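# Pull the tote out from beneath the desk

## Task

Move the tote so it ends fully outside the desk's footprint, neither underneath the desk nor resting on its top, and standing upright. The utility cart must also be upright at the end. The robot must not tip over or finish leaning. The result only counts if the tote stays in place on its own, without the robot holding it.

## Robot and tools

ROBOT. A simulated Hello Robot Stretch 3 with one arm. It has a two-wheeled base (0.33 m long, 0.34 m wide) that can drive straight or spin in place but cannot move sideways. It also has a lift that rides up a mast and an arm that telescopes out toward the robot's RIGHT side. To bring the gripper forward or back, you move the base. Spins pivot about the point midway between the drive wheels, 0.05 m behind the front edge. With the arm pulled in and the wrist folded, the wrist pokes up to 0.06 m past the right side and a spin sweeps a 0.28 m radius. A level, unfolded gripper reaches beyond that circle. From time to time loose objects may get a brief shove from outside.

FRAMES. Base frame: origin on the floor between the drive wheels, x forward, y left, z up. hand_pose is reported in this frame, located where the closed fingertips meet. With all wrist joints at 0, its x axis points up, y points back along the arm toward the mast, and z points to the robot's rear. The odometry frame is the base frame as it stood at scene start. Heading there is positive to the left, from -3.142 to 3.142.

execute_actions. Argument actions: a list run in order; an empty list just reports the state and images. Each action may hold robot, steps and until. steps is 1 to 450 control ticks at 30 per second, default 1; {"steps": n} alone simply waits. robot is one of three things. (a) A single command with base, joints and/or contact_limits. (b) A list of up to 8 such commands, plus {"pause_s": s} waits of at most 15 s, run one after another. (c) {"stop": true}, which brakes everything and clears the queue.
- base takes exactly one key. translate_m is a relative drive in metres from where the base is when that command begins, forward positive, magnitude at most 1. rotate_rad is a relative spin in radians, counter-clockwise seen from above (left) positive, magnitude at most 3.2.
- joints are absolute targets by name; unnamed joints keep their goals. lift_m 0 to 1.1 m (arm height on the mast). arm_m 0 to 0.52 m (extension). wrist_yaw_rad -1.345 to 4.42 (0 along the arm, positive swings toward the front, 3.0 folded over the base). wrist_pitch_rad -1.57 to 0.451 (0 level, negative tips fingers down). wrist_roll_rad -2.911 to 2.911 (0 fingers side by side). gripper_m -0.089 to 0.179, larger is wider; the true fingertip gap is about 0.007 m less when nearly shut and 0.025 m less when wide, and is zero below 0.007. head_pan_rad -3.953 to 1.73 (0 ahead, positive left, -1.57 faces along the arm). head_tilt_rad -1.53 to 0.419 (negative looks down).
- contact_limits {"arm_m": e} sets the motor effort percentage (1 to 100) at which the arm halts with contact_stop. Lower is gentler; too low halts at once. It applies until the next arm_m command and is capped at a maximum.
All motions begin together and keep running across later calls and while you think. A fresh command takes over immediately and discards what remains of an older queue. In a queue, each command starts only after the previous one ends done (off_target is accepted for base and gripper); other endings drop the rest. Any invalid value rejects the whole call.
until ends an action early once every listed condition holds. {"robot": {"status": "ended"}} waits for all motion and the queue to finish. Numeric fields use [op, value] with =, !=, <, <=, >, >=; statuses take a word or ["!=", "moving"]. {"any": {"status": "ended"}} fires when any one motion ends.

SPEED. The base runs fast (0.30 m/s, 1.9 rad/s) only when stowed: lift_m under 0.30, arm_m under 0.03, wrist_yaw_rad over 2.54. Otherwise it is held to 0.10 m/s and 0.63 rad/s.

GRIPPER. Command a width smaller than the object to grasp; smaller squeezes harder, but a stall guard may ease off, so heavy items can slip. Release by opening at least 0.02 beyond the contact width. Neither the reading nor done proves a grasp.

SELF-COLLISION. Fold or unfold the wrist only with lift_m between 0.32 and 0.95, wrist_pitch_rad -0.4, roll near 0. Once folded, the lift may go down to 0.25. With yaw below -0.4, keep pitch at -0.5 or lower.

RESULTS. Each result is one snapshot plus one image per camera (head_camera 896x504, nav_camera 672x504 fisheye, wrist_camera 644x364). base_status shows progress as distance moved of goal. joint_goals, joint_status, measured_speeds (units per second), and refusals/queue/queue_left follow. Status words: moving, done, off_target (rested short, may still push), contact_stop (lift or arm went slack), time_out, stopped, not_commanded, torque_fault (wrist servo off for 10 s, joint limp). on_its_own reports goals the robot changed itself, slack or off joints, motors loaded at rest, and base_tilt lean of 3 degrees or more. motor_effort is in percent, positive toward higher values, with peak in brackets; wheel effort positive pushes forward. lidar_m lists 12 distances in 30-degree sectors counter-clockwise from straight ahead (4th left, 7th behind, 10th right), in a plane 0.17 m up. wrist_depth_mm and head_depth_mm are 7x7 median depths. base_odometry counts wheel turns, so slipping counts as travel.

zoom_image. Arguments: camera (head_camera, nav_camera or wrist_camera) and region [x0, y0, x1, y1] in pixels of that camera's latest image, origin top-left, at most 504 by 504.

finished_scene. Argument scene: the current scene's number. Call it only once all motion has ended, since a final stop may cut short anything still moving. It cannot be undone.

AVOID. Don't push with the arm on something rigid while the gripper is above about 0.45 m, and never push twice after a contact_stop. Don't drive while gripping or hooking something immovable, and watch for snags, especially reversing. If the robot leans, undo the last move in small steps, pull the gripper off, and lower lift_m to about 0.2 if needed. Avoid drops, slams, hard hits and wrist stalls.

Each tool is called in YAML: its name, and indented under it one key for each argument.

## Session

I'll start by looking at the scene.

execute_actions:
  actions: []

Scene clock: 0.00 s.
robot.base_odometry: x=+0.000 y=+0.000 heading=+0.000 (m, m, rad; robot's odometry frame)
robot.turned_by_wheels: +0.000 (rad since the last result)
robot.turned_by_imu: +0.000 (rad since the last result)
robot.base_tilt: forward=-0.9 right=+2.3 (deg)
robot.lidar_m: 2.34 2.09 1.85 1.84 1.63 1.84 1.82 2.41 1.74 1.63 2.12 1.90
robot.head_depth_mm: 1736 2233 2190 2181 2181 1725 1977 / 1720 2244 2227 2225 2240 1913 2054 / 1711 2267 2272 2270 2248 1932 2070 / 1697 2301 2297 2298 2296 1947 2175 / 1482 2346 2314 2326 2310 1976 2194 / 1468 2362 2392 2355 2333 1996 2176 / 1461 2390 2389 2391 2352 1899 2042
robot.base_status: not_commanded
robot.joint_positions: lift_m=+0.471 arm_m=+0.003 wrist_yaw_rad=+2.896 wrist_pitch_rad=-0.320 wrist_roll_rad=-0.019 gripper_m=+0.037 head_pan_rad=+0.018 head_tilt_rad=-0.009
robot.joint_goals: lift_m=+0.471 arm_m=+0.003 wrist_yaw_rad=+2.896 wrist_pitch_rad=-0.320 wrist_roll_rad=-0.019 gripper_m=+0.037 head_pan_rad=+0.018 head_tilt_rad=-0.009
robot.joint_status: lift_m=not_commanded arm_m=not_commanded wrist_yaw_rad=not_commanded wrist_pitch_rad=not_commanded wrist_roll_rad=not_commanded gripper_m=not_commanded head_pan_rad=not_commanded head_tilt_rad=not_commanded
robot.measured_speeds: translate_m=+0.000 rotate_rad=+0.000 lift_m=+0.000 arm_m=+0.000 wrist_yaw_rad=+0.000 wrist_pitch_rad=+0.000 wrist_roll_rad=+0.000 head_pan_rad=+0.000 head_tilt_rad=+0.000
robot: refusals=0 queue=idle queue_left=0
robot.motor_effort: left_wheel=+0 right_wheel=+0 lift_m=+35 arm_m=+0 wrist_yaw_rad=+0 wrist_pitch_rad=+7 wrist_roll_rad=-1 gripper_m=-1 head_pan_rad=+0 head_tilt_rad=+2 (%)
robot.hand_pose: x=+0.0361 y=+0.0807 z=+0.5067 quat_wxyz=(+0.198, +0.700, +0.028, +0.686) (m; robot's base frame)
robot.wrist_depth_mm: - - - - - - - / - - - - - - - / - - - - - - - / - - - - - - - / 902 - 932 924 962 924 953 / 741 736 730 760 736 782 767 / 641 641 646 642 650 653 667
pictures: head_camera (sideways: a quarter turn clockwise sets it upright), nav_camera (sideways: a quarter turn counterclockwise sets it upright), wrist_camera
Images, in order (width x height): head_camera 896x504, nav_camera 672x504, wrist_camera 644x364.

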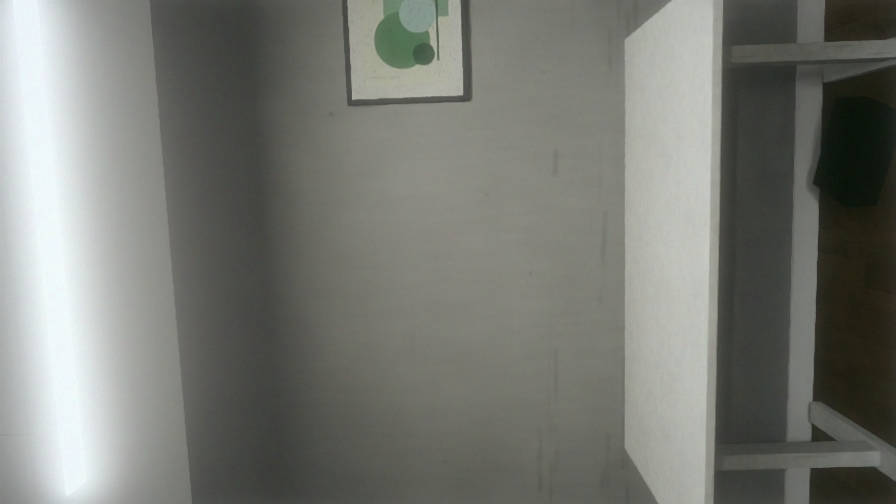

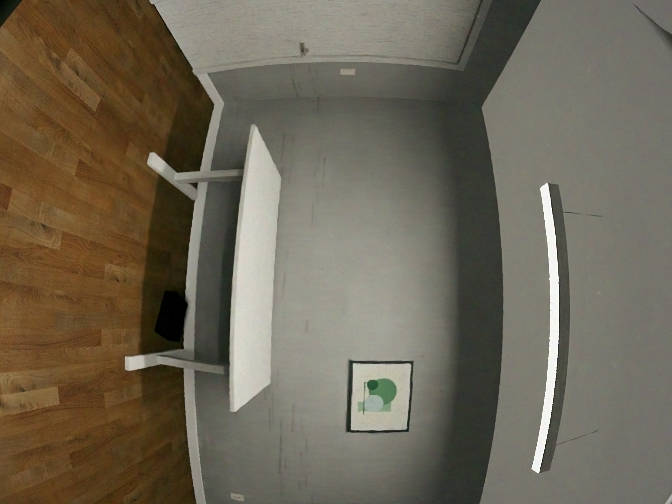

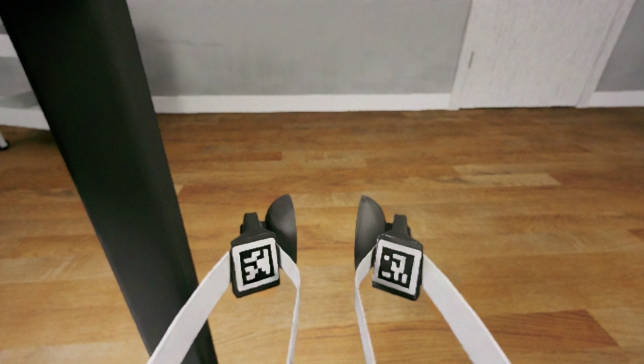

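execute_actions:
  actions:
    - {"robot": {"joints": {"head_tilt_rad": -0.55}}, "steps": 90, "until": {"robot": {"status": "ended"}}}

Scene clock: 4.10 s.
robot.base_odometry: x=+0.000 y=+0.000 heading=+0.000 (m, m, rad; robot's odometry frame)
robot.turned_by_wheels: +0.000 (rad since the last result)
robot.turned_by_imu: +0.001 (rad since the last result)
robot.base_tilt: forward=-0.9 right=+2.3 (deg)
robot.lidar_m: 2.34 2.08 1.85 1.84 1.64 1.84 1.82 2.41 1.73 1.63 2.11 1.91
robot.head_depth_mm: 1859 2057 2066 2430 1916 1504 1232 / 1901 2074 1869 2446 1909 1512 1246 / 1916 2102 2072 2483 1922 1511 1241 / 1944 2116 2072 2540 1930 1505 1246 / 1965 2162 2064 2526 1943 1508 1248 / 1966 2179 2092 2565 1929 1508 1240 / 1996 2203 2080 2523 1923 1511 1247
robot.base_status: not_commanded
robot.joint_positions: lift_m=+0.471 arm_m=+0.003 wrist_yaw_rad=+2.896 wrist_pitch_rad=-0.320 wrist_roll_rad=-0.019 gripper_m=+0.037 head_pan_rad=+0.018 head_tilt_rad=-0.543
robot.joint_goals: lift_m=+0.471 arm_m=+0.003 wrist_yaw_rad=+2.896 wrist_pitch_rad=-0.320 wrist_roll_rad=-0.019 gripper_m=+0.037 head_pan_rad=+0.018 head_tilt_rad=-0.550
robot.joint_status: lift_m=not_commanded arm_m=not_commanded wrist_yaw_rad=not_commanded wrist_pitch_rad=not_commanded wrist_roll_rad=not_commanded gripper_m=not_commanded head_pan_rad=not_commanded head_tilt_rad=done
robot.measured_speeds: translate_m=+0.000 rotate_rad=+0.000 lift_m=+0.000 arm_m=+0.000 wrist_yaw_rad=+0.000 wrist_pitch_rad=+0.000 wrist_roll_rad=+0.000 head_pan_rad=+0.000 head_tilt_rad=+0.000
robot: refusals=0 queue=done queue_left=0
robot.motor_effort: left_wheel=+0(1) right_wheel=+0(0) lift_m=+35(35) arm_m=+0(0) wrist_yaw_rad=+1(1) wrist_pitch_rad=+7(7) wrist_roll_rad=+0(0) gripper_m=+0(0) head_pan_rad=+0(0) head_tilt_rad=-4(31) (%)
robot.hand_pose: x=+0.0361 y=+0.0807 z=+0.5067 quat_wxyz=(+0.198, +0.700, +0.028, +0.686) (m; robot's base frame)
robot.wrist_depth_mm: - - - - - - - / - - - - - - - / - - - - - - - / - - - - - - - / 898 - 934 923 941 919 922 / 740 738 740 771 749 751 768 / 644 646 648 651 651 653 664
pictures: head_camera (sideways: a quarter turn clockwise sets it upright), nav_camera (sideways: a quarter turn counterclockwise sets it upright), wrist_camera
Images, in order (width x height): head_camera 896x504, nav_camera 672x504, wrist_camera 644x364.

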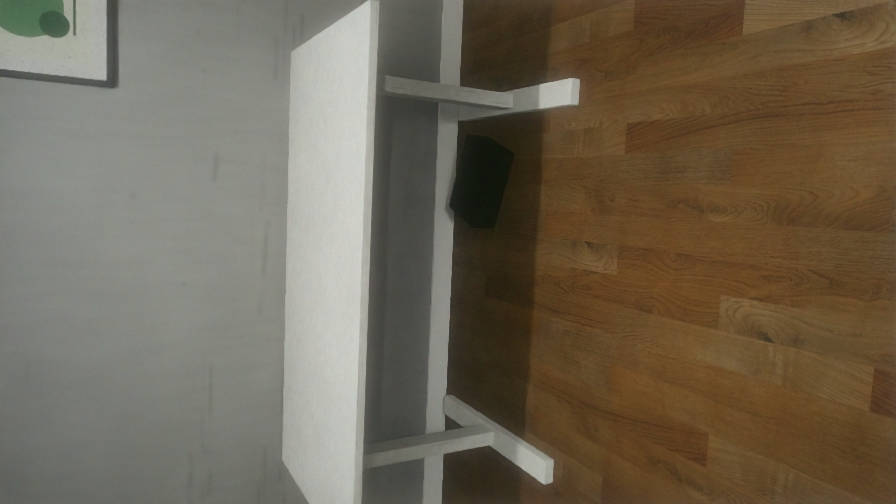

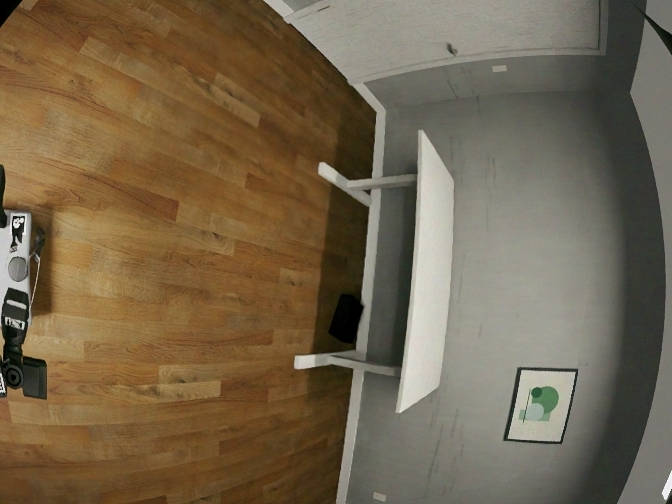

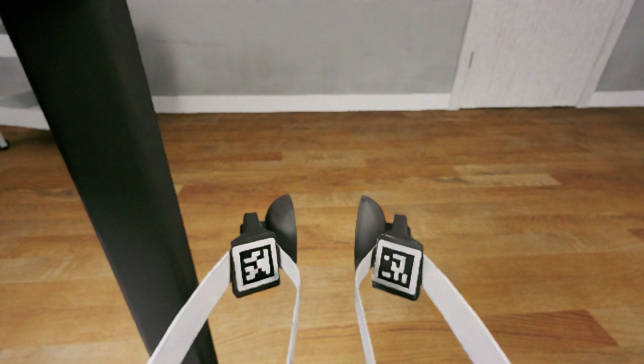

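zoom_image:
  camera: "head_camera"
  region: [400, 60, 620, 260]

Region (400, 60, 620, 260) of head_camera's 896x504 image, scaled by 2.291, with more detail than that image has; it fills the top 458 rows of this view, and the rest is white.

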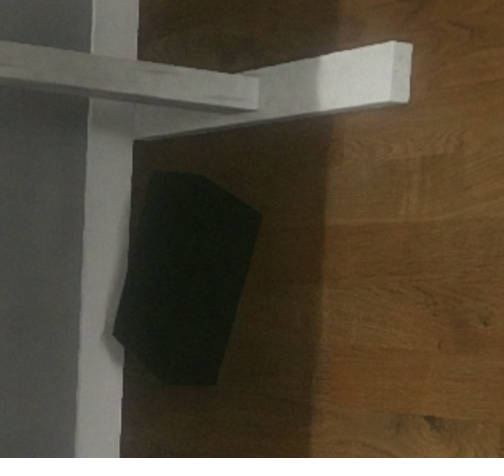

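execute_actions:
  actions:
    - {"robot": [{"joints": {"lift_m": 0.285, "wrist_pitch_rad": -0.4, "wrist_yaw_rad": 3.0, "head_tilt_rad": -0.8, "head_pan_rad": 0.0}, "base": {"rotate_rad": -0.075}}, {"base": {"translate_m": 0.75}}], "steps": 450, "until": {"robot": {"status": "ended"}}}

Scene clock: 130.90 s.
robot.base_odometry: x=+0.748 y=-0.056 heading=-0.075 (m, m, rad; robot's odometry frame)
robot.turned_by_wheels: -0.075 (rad since the last result)
robot.turned_by_imu: -0.067 (rad since the last result)
robot.base_tilt: forward=-1.0 right=+2.3 (deg)
robot.lidar_m: 1.59 1.41 1.79 1.77 1.89 1.94 2.57 2.63 1.79 1.99 2.10 1.19
robot.head_depth_mm: 1311 1422 1056 1812 1528 1296 1120 / 1313 1417 1054 1702 1519 1292 1122 / 1325 1419 1056 1777 1524 1291 1117 / 1314 1419 1052 1789 1524 1287 1123 / 1322 1429 1054 1794 1528 1289 1113 / 1319 1435 1052 1854 1525 1285 1114 / 1323 1431 1051 1840 1518 1285 1115
robot.base_status: done (translate_m +0.7500 of +0.7500)
robot.joint_positions: lift_m=+0.285 arm_m=+0.003 wrist_yaw_rad=+2.999 wrist_pitch_rad=-0.412 wrist_roll_rad=-0.019 gripper_m=+0.037 head_pan_rad=+0.007 head_tilt_rad=-0.791
robot.joint_goals: lift_m=+0.285 arm_m=+0.003 wrist_yaw_rad=+3.000 wrist_pitch_rad=-0.400 wrist_roll_rad=-0.019 gripper_m=+0.037 head_pan_rad=+0.000 head_tilt_rad=-0.800
robot.joint_status: lift_m=done arm_m=not_commanded wrist_yaw_rad=done wrist_pitch_rad=done wrist_roll_rad=not_commanded gripper_m=not_commanded head_pan_rad=done head_tilt_rad=done
robot.measured_speeds: translate_m=+0.000 rotate_rad=+0.000 lift_m=+0.000 arm_m=+0.000 wrist_yaw_rad=+0.000 wrist_pitch_rad=+0.000 wrist_roll_rad=+0.000 head_pan_rad=+0.000 head_tilt_rad=+0.000
robot: refusals=0 queue=done queue_left=0
robot.motor_effort: left_wheel=+0(10) right_wheel=+0(7) lift_m=+30(33) arm_m=+0(0) wrist_yaw_rad=+1(2) wrist_pitch_rad=+6(7) wrist_roll_rad=+0(0) gripper_m=+0(0) head_pan_rad=-3(5) head_tilt_rad=-4(23) (%)
robot.hand_pose: x=+0.0107 y=+0.0750 z=+0.2991 quat_wxyz=(+0.193, +0.694, +0.097, +0.687) (m; robot's base frame)
robot.wrist_depth_mm: - - - - - - - / - - - - - - - / 864 889 881 888 905 908 924 / 681 687 690 706 709 698 715 / 564 578 - 575 585 578 590 / 474 499 - - 472 492 487 / - - - - 426 427 426
pictures: head_camera (sideways: a quarter turn clockwise sets it upright), nav_camera (sideways: a quarter turn counterclockwise sets it upright), wrist_camera
Images, in order (width x height): head_camera 896x504, nav_camera 672x504, wrist_camera 644x364.

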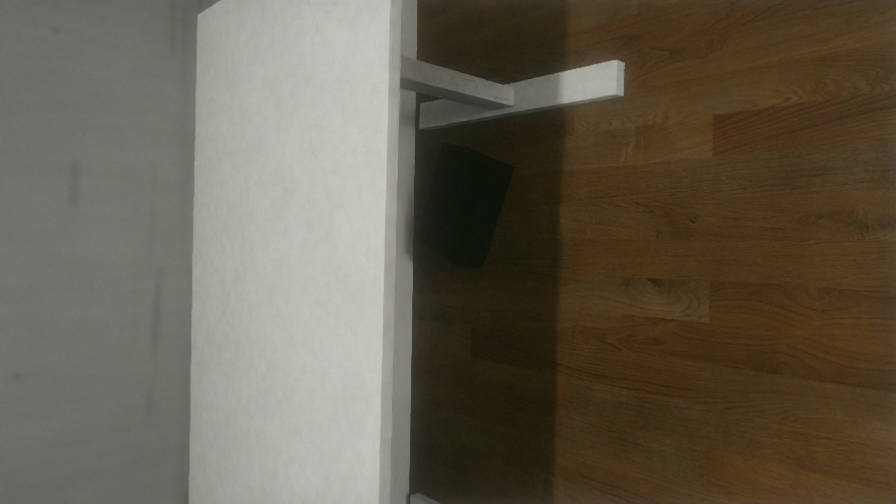

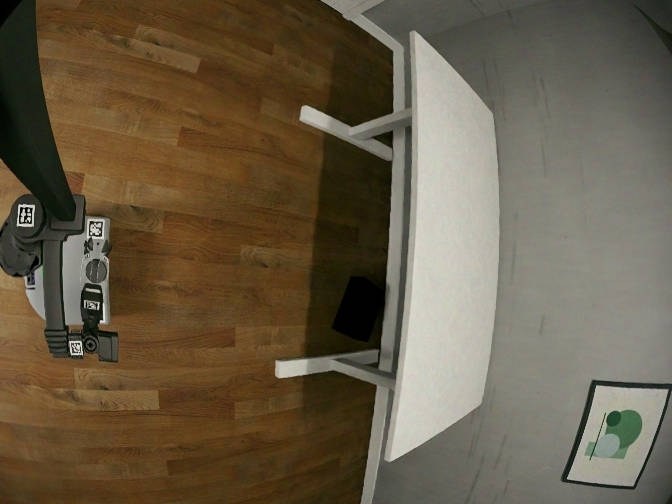

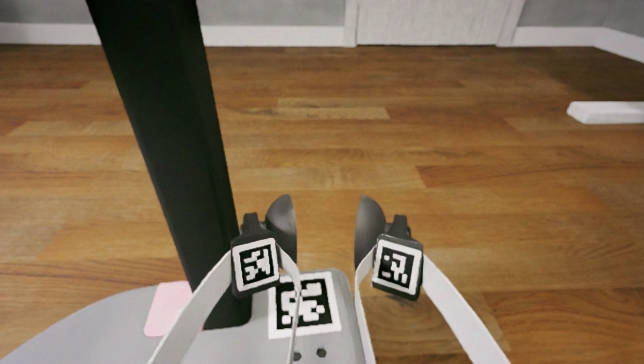

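zoom_image:
  camera: "head_camera"
  region: [390, 120, 550, 290]

zoom_image:
  camera: "nav_camera"
  region: [260, 250, 420, 400]

Region (390, 120, 550, 290) of head_camera's 896x504 image, scaled by 2.965, with more detail than that image has; it fills the left 474 columns of this view, and the rest is white.

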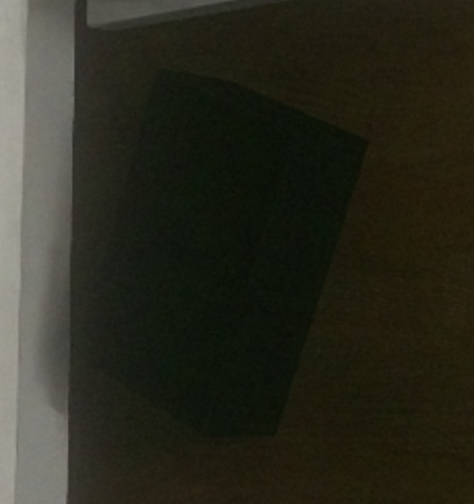

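Region (260, 250, 420, 400) of nav_camera's 672x504 image, scaled by 3.150, with more detail than that image has; it fills the top 472 rows of this view, and the rest is white.

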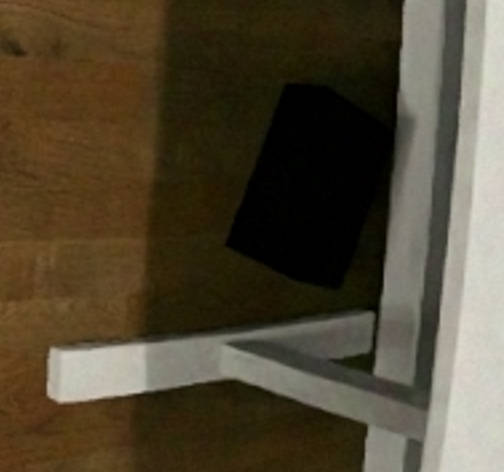

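execute_actions:
  actions:
    - {"robot": [{"base": {"translate_m": 0.52}, "joints": {"head_pan_rad": -1.5, "head_tilt_rad": -1.0}}, {"base": {"rotate_rad": 1.40}}, {"joints": {"lift_m": 0.33}}, {"joints": {"wrist_yaw_rad": 0.0, "wrist_roll_rad": 0.0, "arm_m": 0.2}}], "steps": 450, "until": {"robot": {"status": "ended"}}}

Scene clock: 237.97 s.
robot.base_odometry: x=+1.266 y=-0.095 heading=+1.325 (m, m, rad; robot's odometry frame)
robot.turned_by_wheels: +1.400 (rad since the last result)
robot.turned_by_imu: +1.393 (rad since the last result)
robot.base_tilt: forward=-0.9 right=+2.3 (deg)
robot.lidar_m: 1.72 1.73 2.26 3.08 3.12 2.07 2.04 1.70 0.74 1.07 1.09 1.00
robot.head_depth_mm: 972 979 802 684 628 1192 1080 / 963 976 802 684 629 1203 1104 / 950 967 802 679 615 1199 - / 943 969 798 679 614 1202 - / 935 965 798 677 611 1199 1075 / 922 962 796 676 611 1195 1078 / 914 959 793 674 610 1190 1073
robot.base_status: done (rotate_rad +1.4000 of +1.4000)
robot.joint_positions: lift_m=+0.330 arm_m=+0.200 wrist_yaw_rad=+0.002 wrist_pitch_rad=-0.413 wrist_roll_rad=-0.004 gripper_m=+0.037 head_pan_rad=-1.493 head_tilt_rad=-0.988
robot.joint_goals: lift_m=+0.330 arm_m=+0.200 wrist_yaw_rad=+0.000 wrist_pitch_rad=-0.400 wrist_roll_rad=+0.000 gripper_m=+0.037 head_pan_rad=-1.500 head_tilt_rad=-1.000
robot.joint_status: lift_m=done arm_m=done wrist_yaw_rad=done wrist_pitch_rad=done wrist_roll_rad=done gripper_m=not_commanded head_pan_rad=done head_tilt_rad=done
robot.measured_speeds: translate_m=+0.000 rotate_rad=+0.000 lift_m=+0.000 arm_m=+0.000 wrist_yaw_rad=+0.000 wrist_pitch_rad=+0.000 wrist_roll_rad=+0.000 head_pan_rad=+0.000 head_tilt_rad=+0.000
robot: refusals=0 queue=done queue_left=0
robot.motor_effort: left_wheel=-1(10) right_wheel=+2(11) lift_m=+39(41) arm_m=+3(4) wrist_yaw_rad=-1(1) wrist_pitch_rad=+6(6) wrist_roll_rad=+1(2) gripper_m=+0(0) head_pan_rad=-3(33) head_tilt_rad=-5(22) (%)
robot.hand_pose: x=-0.0211 y=-0.5698 z=+0.3437 quat_wxyz=(+0.694, +0.146, -0.690, -0.144) (m; robot's base frame)
robot.wrist_depth_mm: 535 541 557 565 584 585 608 / 581 593 609 615 636 655 665 / 632 650 668 678 702 717 742 / 688 696 704 726 734 749 776 / 630 632 628 598 562 608 594 / 537 536 520 519 506 515 392 / 465 469 471 451 421 463 397
pictures: head_camera (sideways: a quarter turn clockwise sets it upright), nav_camera (sideways: a quarter turn counterclockwise sets it upright), wrist_camera
Images, in order (width x height): head_camera 896x504, nav_camera 672x504, wrist_camera 644x364.

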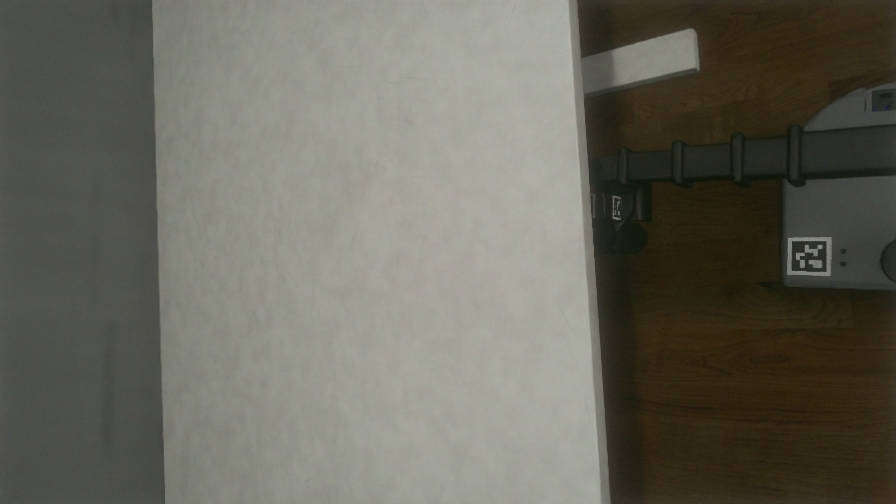

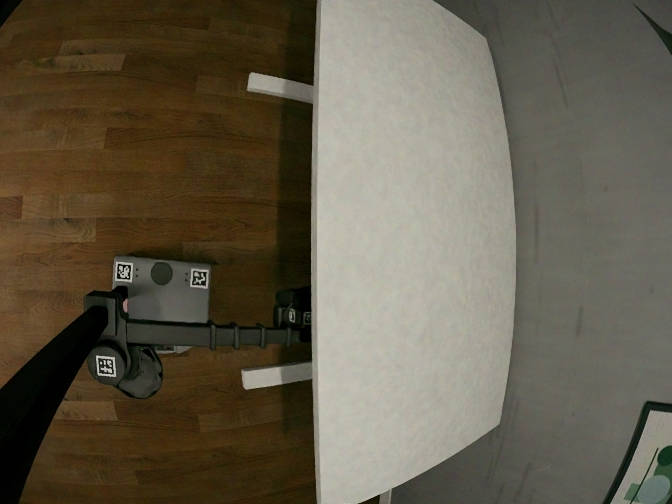

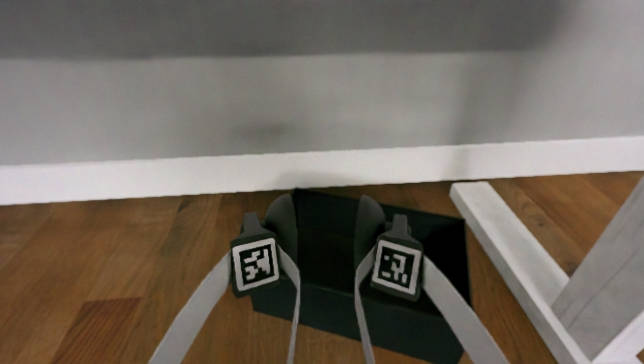

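zoom_image:
  camera: "wrist_camera"
  region: [200, 160, 520, 364]

Region (200, 160, 520, 364) of wrist_camera's 644x364 image, scaled by 1.575; it fills the top 321 rows of this view, and the rest is white.

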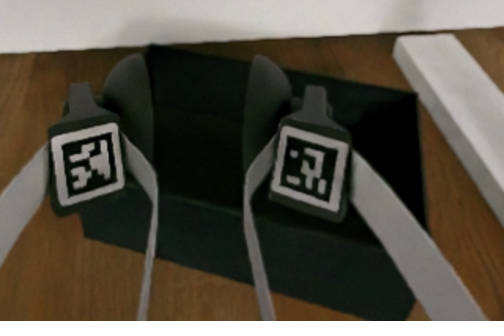

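execute_actions:
  actions:
    - {"robot": {"base": {"translate_m": -0.055}, "joints": {"lift_m": 0.255, "arm_m": 0.51, "wrist_pitch_rad": -1.0, "gripper_m": 0.12, "head_tilt_rad": -1.3}}, "steps": 450, "until": {"robot": {"status": "ended"}}}

Scene clock: 310.33 s.
robot.base_odometry: x=+1.253 y=-0.148 heading=+1.325 (m, m, rad; robot's odometry frame)
robot.turned_by_wheels: +0.000 (rad since the last result)
robot.turned_by_imu: +0.001 (rad since the last result)
robot.base_tilt: forward=-0.9 right=+2.3 (deg)
robot.lidar_m: 1.77 1.79 2.33 3.08 3.12 2.01 1.98 1.70 0.71 1.08 1.09 1.05
robot.head_depth_mm: 735 672 624 1337 1256 1170 1103 / 731 669 621 1315 1251 - 1084 / 729 668 618 1331 1270 - - / 724 663 616 1315 1263 - 1092 / 722 663 612 1306 1239 1169 1094 / 717 657 610 1305 1232 1156 1085 / 712 655 607 1300 1233 1155 1087
robot.base_status: done (translate_m -0.0550 of -0.0550)
robot.joint_positions: lift_m=+0.255 arm_m=+0.510 wrist_yaw_rad=+0.000 wrist_pitch_rad=-1.003 wrist_roll_rad=-0.003 gripper_m=+0.120 head_pan_rad=-1.493 head_tilt_rad=-1.284
robot.joint_goals: lift_m=+0.255 arm_m=+0.510 wrist_yaw_rad=+0.000 wrist_pitch_rad=-1.000 wrist_roll_rad=+0.000 gripper_m=+0.120 head_pan_rad=-1.500 head_tilt_rad=-1.300
robot.joint_status: lift_m=done arm_m=done wrist_yaw_rad=done wrist_pitch_rad=done wrist_roll_rad=done gripper_m=done head_pan_rad=done head_tilt_rad=done
robot.measured_speeds: translate_m=+0.000 rotate_rad=+0.000 lift_m=+0.000 arm_m=+0.000 wrist_yaw_rad=+0.000 wrist_pitch_rad=+0.000 wrist_roll_rad=+0.000 head_pan_rad=+0.000 head_tilt_rad=+0.000
robot: refusals=0 queue=done queue_left=0
robot.motor_effort: left_wheel=-1(5) right_wheel=+1(4) lift_m=+31(37) arm_m=+3(3) wrist_yaw_rad=+0(1) wrist_pitch_rad=+2(8) wrist_roll_rad=+1(2) gripper_m=+0(83) head_pan_rad=-2(2) head_tilt_rad=-7(27) (%)
robot.hand_pose: x=-0.0216 y=-0.7722 z=+0.1649 quat_wxyz=(+0.621, +0.341, -0.619, -0.340) (m; robot's base frame)
robot.wrist_depth_mm: 380 388 402 410 412 419 423 / 394 394 306 390 396 389 356 / 367 364 342 322 292 370 332 / 346 301 339 344 341 288 317 / 328 260 325 325 327 253 303 / 310 239 307 308 310 - 301 / 297 292 279 295 293 251 291
pictures: head_camera (sideways: a quarter turn clockwise sets it upright), nav_camera (sideways: a quarter turn counterclockwise sets it upright), wrist_camera
Images, in order (width x height): head_camera 896x504, nav_camera 672x504, wrist_camera 644x364.

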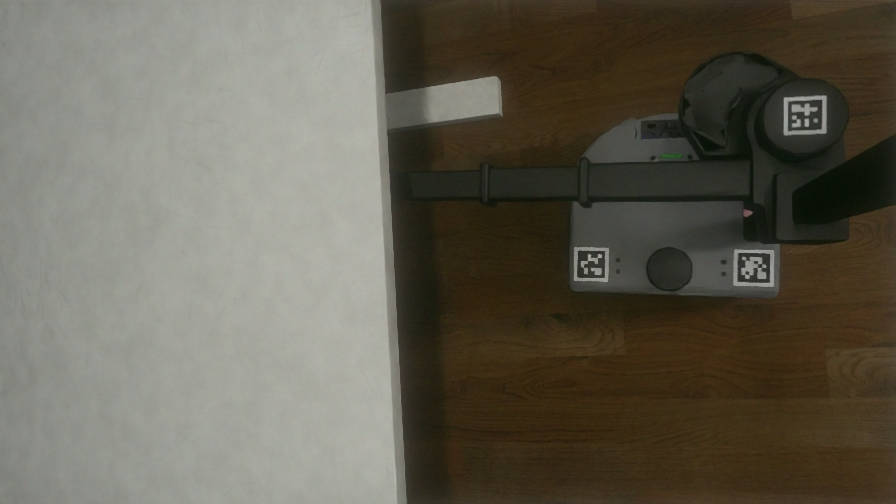

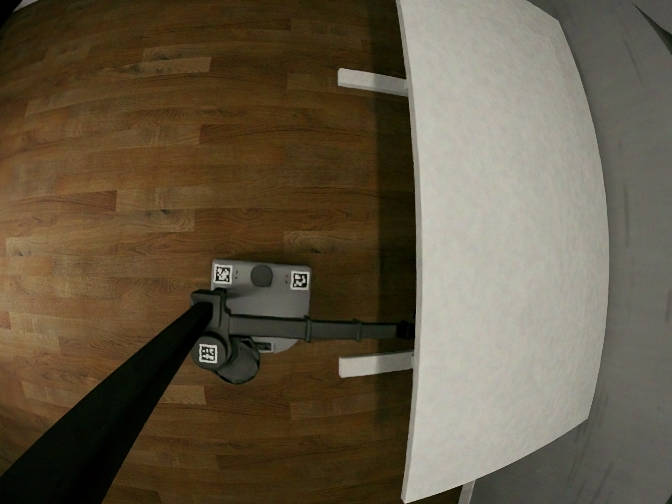

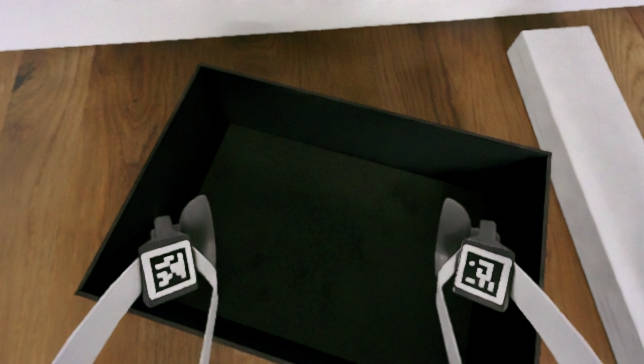

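execute_actions:
  actions:
    - {"robot": [{"joints": {"lift_m": 0.16, "wrist_pitch_rad": -1.05}}, {"joints": {"wrist_pitch_rad": -1.35, "arm_m": 0.17}}], "steps": 450, "until": {"robot": {"status": "ended"}}}

Scene clock: 345.53 s.
robot.base_odometry: x=+1.253 y=-0.148 heading=+1.325 (m, m, rad; robot's odometry frame)
robot.turned_by_wheels: +0.000 (rad since the last result)
robot.turned_by_imu: +0.002 (rad since the last result)
robot.base_tilt: forward=-0.9 right=+2.3 (deg)
robot.lidar_m: 1.77 1.79 2.32 3.09 3.14 2.02 1.98 1.71 0.72 1.08 1.10 1.05
robot.head_depth_mm: 735 676 623 1341 1256 1172 1104 / 732 671 619 1313 1251 1197 1094 / 727 670 616 1338 1272 - - / 725 666 615 1309 1264 - 1089 / 721 663 612 1304 1236 1167 1096 / 717 660 609 1305 1236 1160 1090 / 714 655 608 1300 1228 1160 1085
robot.base_status: done (translate_m -0.0550 of -0.0550)
robot.joint_positions: lift_m=+0.160 arm_m=+0.170 wrist_yaw_rad=+0.000 wrist_pitch_rad=-1.341 wrist_roll_rad=+0.001 gripper_m=+0.120 head_pan_rad=-1.493 head_tilt_rad=-1.284
robot.joint_goals: lift_m=+0.160 arm_m=+0.170 wrist_yaw_rad=+0.000 wrist_pitch_rad=-1.350 wrist_roll_rad=+0.000 gripper_m=+0.120 head_pan_rad=-1.500 head_tilt_rad=-1.300
robot.joint_status: lift_m=done arm_m=done wrist_yaw_rad=done wrist_pitch_rad=done wrist_roll_rad=done gripper_m=done head_pan_rad=done head_tilt_rad=done
robot.measured_speeds: translate_m=+0.000 rotate_rad=+0.000 lift_m=+0.000 arm_m=+0.000 wrist_yaw_rad=+0.000 wrist_pitch_rad=+0.000 wrist_roll_rad=+0.000 head_pan_rad=+0.000 head_tilt_rad=+0.000
robot: refusals=0 queue=done queue_left=0
robot.motor_effort: left_wheel=-1(2) right_wheel=+2(3) lift_m=+31(31) arm_m=-2(2) wrist_yaw_rad=+1(1) wrist_pitch_rad=-4(8) wrist_roll_rad=-1(1) gripper_m=+0(1) head_pan_rad=-2(3) head_tilt_rad=-8(8) (%)
robot.hand_pose: x=-0.0216 y=-0.3502 z=+0.0439 quat_wxyz=(+0.554, +0.439, -0.554, -0.440) (m; robot's base frame)
robot.wrist_depth_mm: 201 209 209 209 209 209 155 / 200 209 209 208 209 210 154 / 202 209 208 208 209 209 153 / 202 206 207 208 208 208 153 / 203 207 207 208 207 207 152 / 144 152 146 149 151 - 140 / 208 208 208 209 209 210 210
pictures: head_camera (sideways: a quarter turn clockwise sets it upright), nav_camera (sideways: a quarter turn counterclockwise sets it upright), wrist_camera
Images, in order (width x height): head_camera 896x504, nav_camera 672x504, wrist_camera 644x364.

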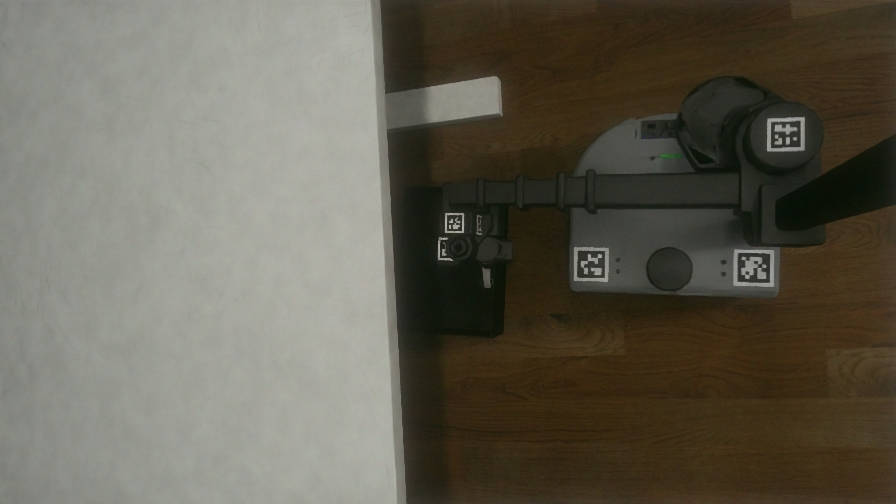

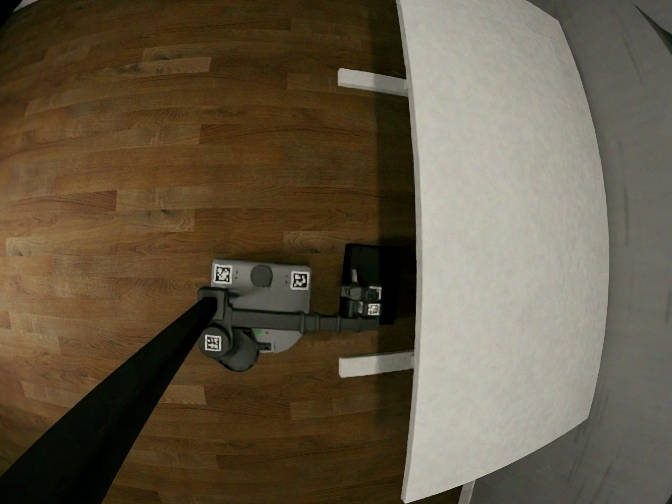

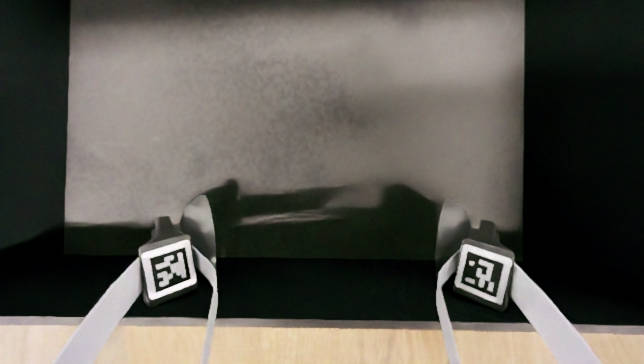

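execute_actions:
  actions:
    - {"robot": {"base": {"rotate_rad": 2.3}, "joints": {"arm_m": 0.23}}, "steps": 450, "until": {"robot": {"status": "ended"}}}

Scene clock: 367.23 s.
robot.base_odometry: x=+1.253 y=-0.148 heading=-2.658 (m, m, rad; robot's odometry frame)
robot.turned_by_wheels: +2.300 (rad since the last result)
robot.turned_by_imu: +2.290 (rad since the last result)
robot.base_tilt: forward=-0.9 right=+2.3 (deg)
robot.lidar_m: 2.50 2.01 1.98 1.40 1.09 1.08 1.08 1.04 1.77 1.92 2.38 3.10
robot.head_depth_mm: 1680 1570 1449 1340 1256 1170 1105 / 1693 1556 1438 1341 1250 1193 1098 / 1682 1557 1437 1338 1272 - - / 1686 1543 1432 1312 1260 - 1086 / 1680 1532 1426 1325 1236 1168 1100 / 1665 1532 1411 1313 1233 1161 1087 / 1655 1526 1408 1317 1225 1150 1091
robot.base_status: done (rotate_rad +2.2999 of +2.3000)
robot.joint_positions: lift_m=+0.160 arm_m=+0.230 wrist_yaw_rad=-0.001 wrist_pitch_rad=-1.347 wrist_roll_rad=+0.001 gripper_m=+0.120 head_pan_rad=-1.493 head_tilt_rad=-1.284
robot.joint_goals: lift_m=+0.160 arm_m=+0.230 wrist_yaw_rad=+0.000 wrist_pitch_rad=-1.350 wrist_roll_rad=+0.000 gripper_m=+0.120 head_pan_rad=-1.500 head_tilt_rad=-1.300
robot.joint_status: lift_m=done arm_m=done wrist_yaw_rad=done wrist_pitch_rad=done wrist_roll_rad=done gripper_m=done head_pan_rad=done head_tilt_rad=done
robot.measured_speeds: translate_m=+0.000 rotate_rad=+0.000 lift_m=+0.000 arm_m=+0.000 wrist_yaw_rad=+0.000 wrist_pitch_rad=+0.000 wrist_roll_rad=+0.000 head_pan_rad=+0.000 head_tilt_rad=+0.000
robot: refusals=0 queue=done queue_left=0
robot.motor_effort: left_wheel=-1(7) right_wheel=+2(13) lift_m=+30(31) arm_m=+2(4) wrist_yaw_rad=+1(0) wrist_pitch_rad=-1(4) wrist_roll_rad=-1(1) gripper_m=+1(3) head_pan_rad=-2(2) head_tilt_rad=-7(7) (%)
robot.hand_pose: x=-0.0216 y=-0.4080 z=+0.0436 quat_wxyz=(+0.552, +0.441, -0.552, -0.442) (m; robot's base frame)
robot.wrist_depth_mm: 211 212 211 211 172 146 122 / 210 211 210 145 208 167 126 / 210 210 131 208 208 197 142 / 210 142 202 207 207 208 164 / 208 137 206 207 207 207 192 / 208 124 206 206 207 - 208 / 208 123 163 206 206 206 208
pictures: head_camera (sideways: a quarter turn clockwise sets it upright), nav_camera (sideways: a quarter turn counterclockwise sets it upright), wrist_camera
Images, in order (width x height): head_camera 896x504, nav_camera 672x504, wrist_camera 644x364.

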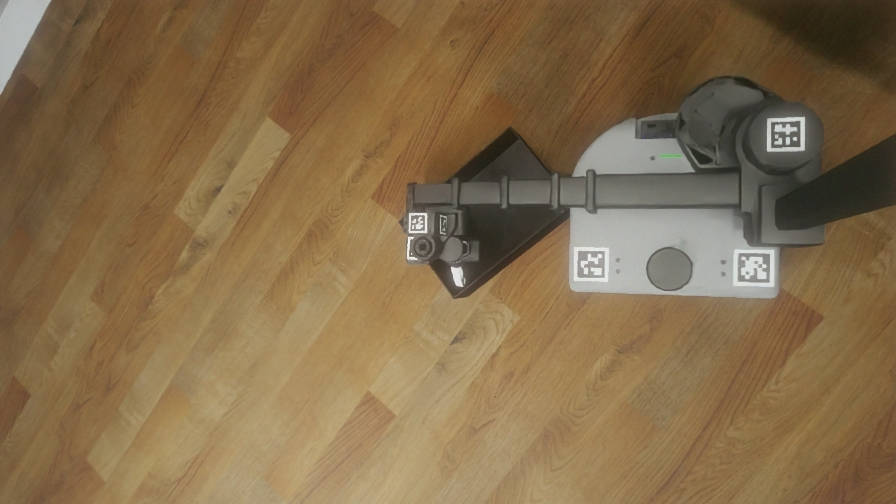

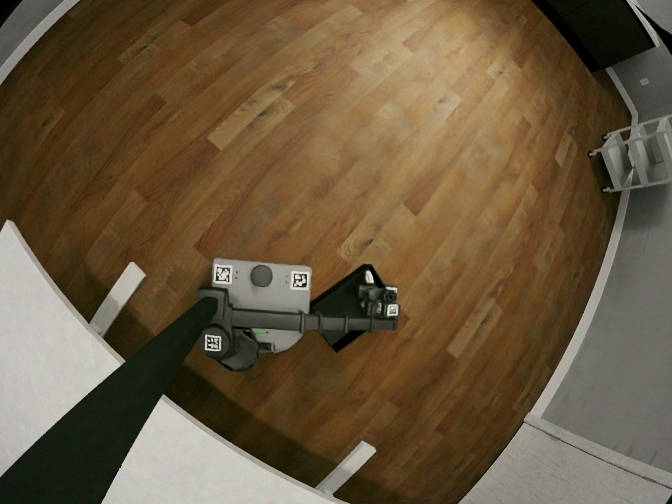

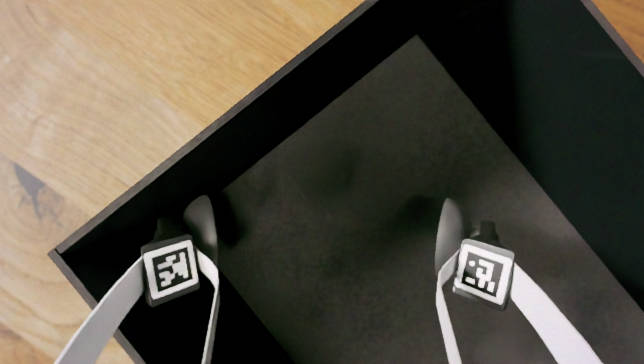

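execute_actions:
  actions:
    - {"robot": {"base": {"rotate_rad": -0.13}, "joints": {"lift_m": 0.27, "gripper_m": 0.05}}, "steps": 450, "until": {"robot": {"status": "ended"}}}

Scene clock: 378.57 s.
robot.base_odometry: x=+1.253 y=-0.148 heading=-2.788 (m, m, rad; robot's odometry frame)
robot.turned_by_wheels: -0.130 (rad since the last result)
robot.turned_by_imu: -0.128 (rad since the last result)
robot.base_tilt: forward=-1.0 right=+2.3 (deg)
robot.lidar_m: 2.53 2.01 1.98 1.57 1.13 1.08 1.11 1.04 1.77 1.84 2.38 3.08
robot.head_depth_mm: 1681 1559 1446 1336 1249 1181 1103 / 1695 1558 1431 1335 1257 - 1087 / 1678 1553 1437 1321 - - - / 1677 1542 1424 1299 1257 - 1089 / 1672 1538 1419 1331 1238 1161 1087 / 1667 1536 1413 1323 1232 1155 1092 / 1643 1523 1412 1318 1227 1154 1091
robot.base_status: done (rotate_rad -0.1300 of -0.1300)
robot.joint_positions: lift_m=+0.270 arm_m=+0.230 wrist_yaw_rad=-0.001 wrist_pitch_rad=-1.347 wrist_roll_rad=+0.001 gripper_m=+0.050 head_pan_rad=-1.493 head_tilt_rad=-1.285
robot.joint_goals: lift_m=+0.270 arm_m=+0.230 wrist_yaw_rad=+0.000 wrist_pitch_rad=-1.350 wrist_roll_rad=+0.000 gripper_m=+0.050 head_pan_rad=-1.500 head_tilt_rad=-1.300
robot.joint_status: lift_m=done arm_m=done wrist_yaw_rad=done wrist_pitch_rad=done wrist_roll_rad=done gripper_m=done head_pan_rad=done head_tilt_rad=done
robot.measured_speeds: translate_m=+0.000 rotate_rad=+0.000 lift_m=+0.000 arm_m=+0.000 wrist_yaw_rad=+0.000 wrist_pitch_rad=+0.000 wrist_roll_rad=+0.000 head_pan_rad=+0.000 head_tilt_rad=+0.000
robot: refusals=0 queue=done queue_left=0
robot.motor_effort: left_wheel=+1(6) right_wheel=-1(7) lift_m=+39(41) arm_m=+3(3) wrist_yaw_rad=+0(1) wrist_pitch_rad=-1(1) wrist_roll_rad=+0(1) gripper_m=+0(83) head_pan_rad=-2(2) head_tilt_rad=-7(7) (%)
robot.hand_pose: x=-0.0216 y=-0.4080 z=+0.1533 quat_wxyz=(+0.552, +0.441, -0.552, -0.442) (m; robot's base frame)
robot.wrist_depth_mm: 317 319 318 316 320 321 322 / 319 320 321 267 319 319 320 / 319 318 297 316 316 318 321 / 317 316 314 315 317 318 321 / 316 267 313 314 315 303 318 / 316 315 282 317 316 315 319 / 315 315 258 316 314 281 243
pictures: head_camera (sideways: a quarter turn clockwise sets it upright), nav_camera (sideways: a quarter turn counterclockwise sets it upright), wrist_camera
Images, in order (width x height): head_camera 896x504, nav_camera 672x504, wrist_camera 644x364.

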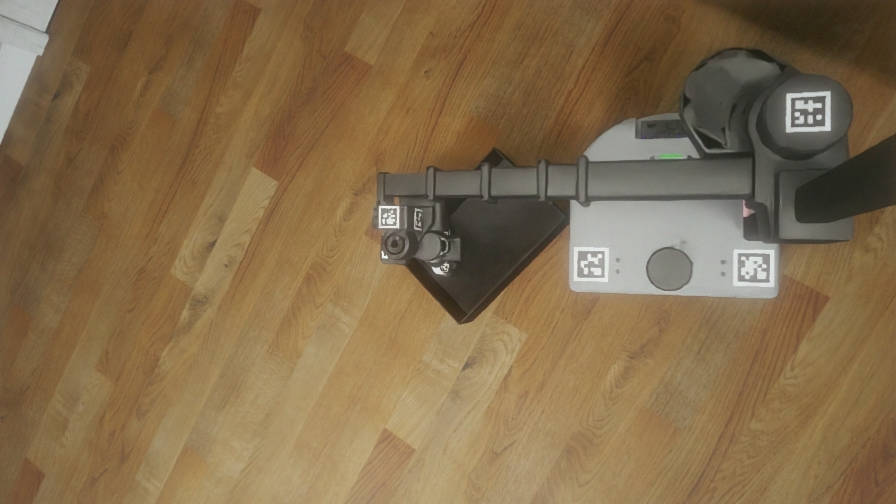

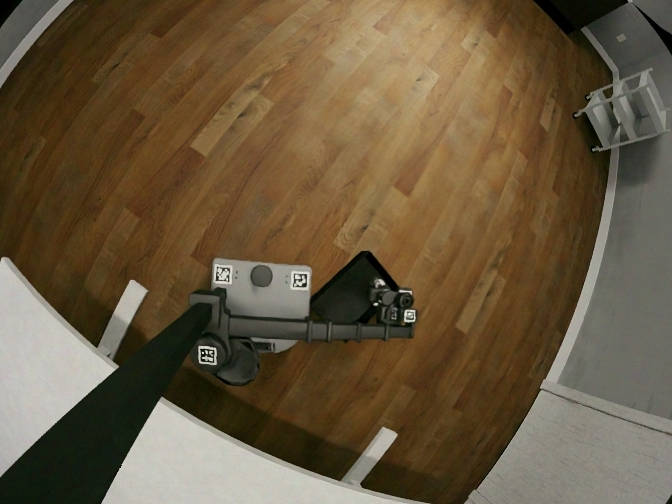

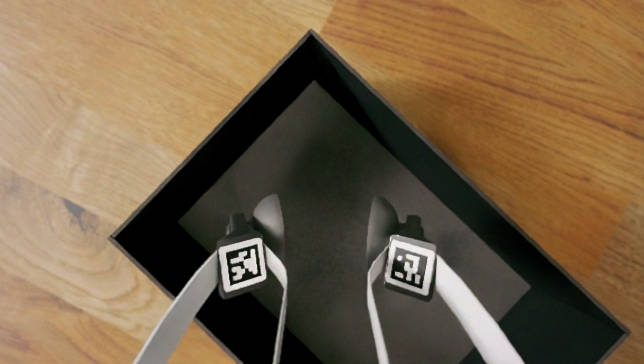

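zoom_image:
  camera: "head_camera"
  region: [500, 170, 620, 280]

Region (500, 170, 620, 280) of head_camera's 896x504 image, scaled by 4.200, with more detail than that image has; it fills the top 462 rows of this view, and the rest is white.

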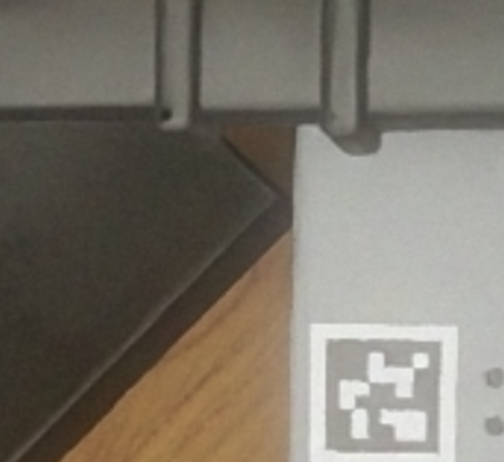

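finished_scene:
  scene: 1

The scene is finished: the task was done.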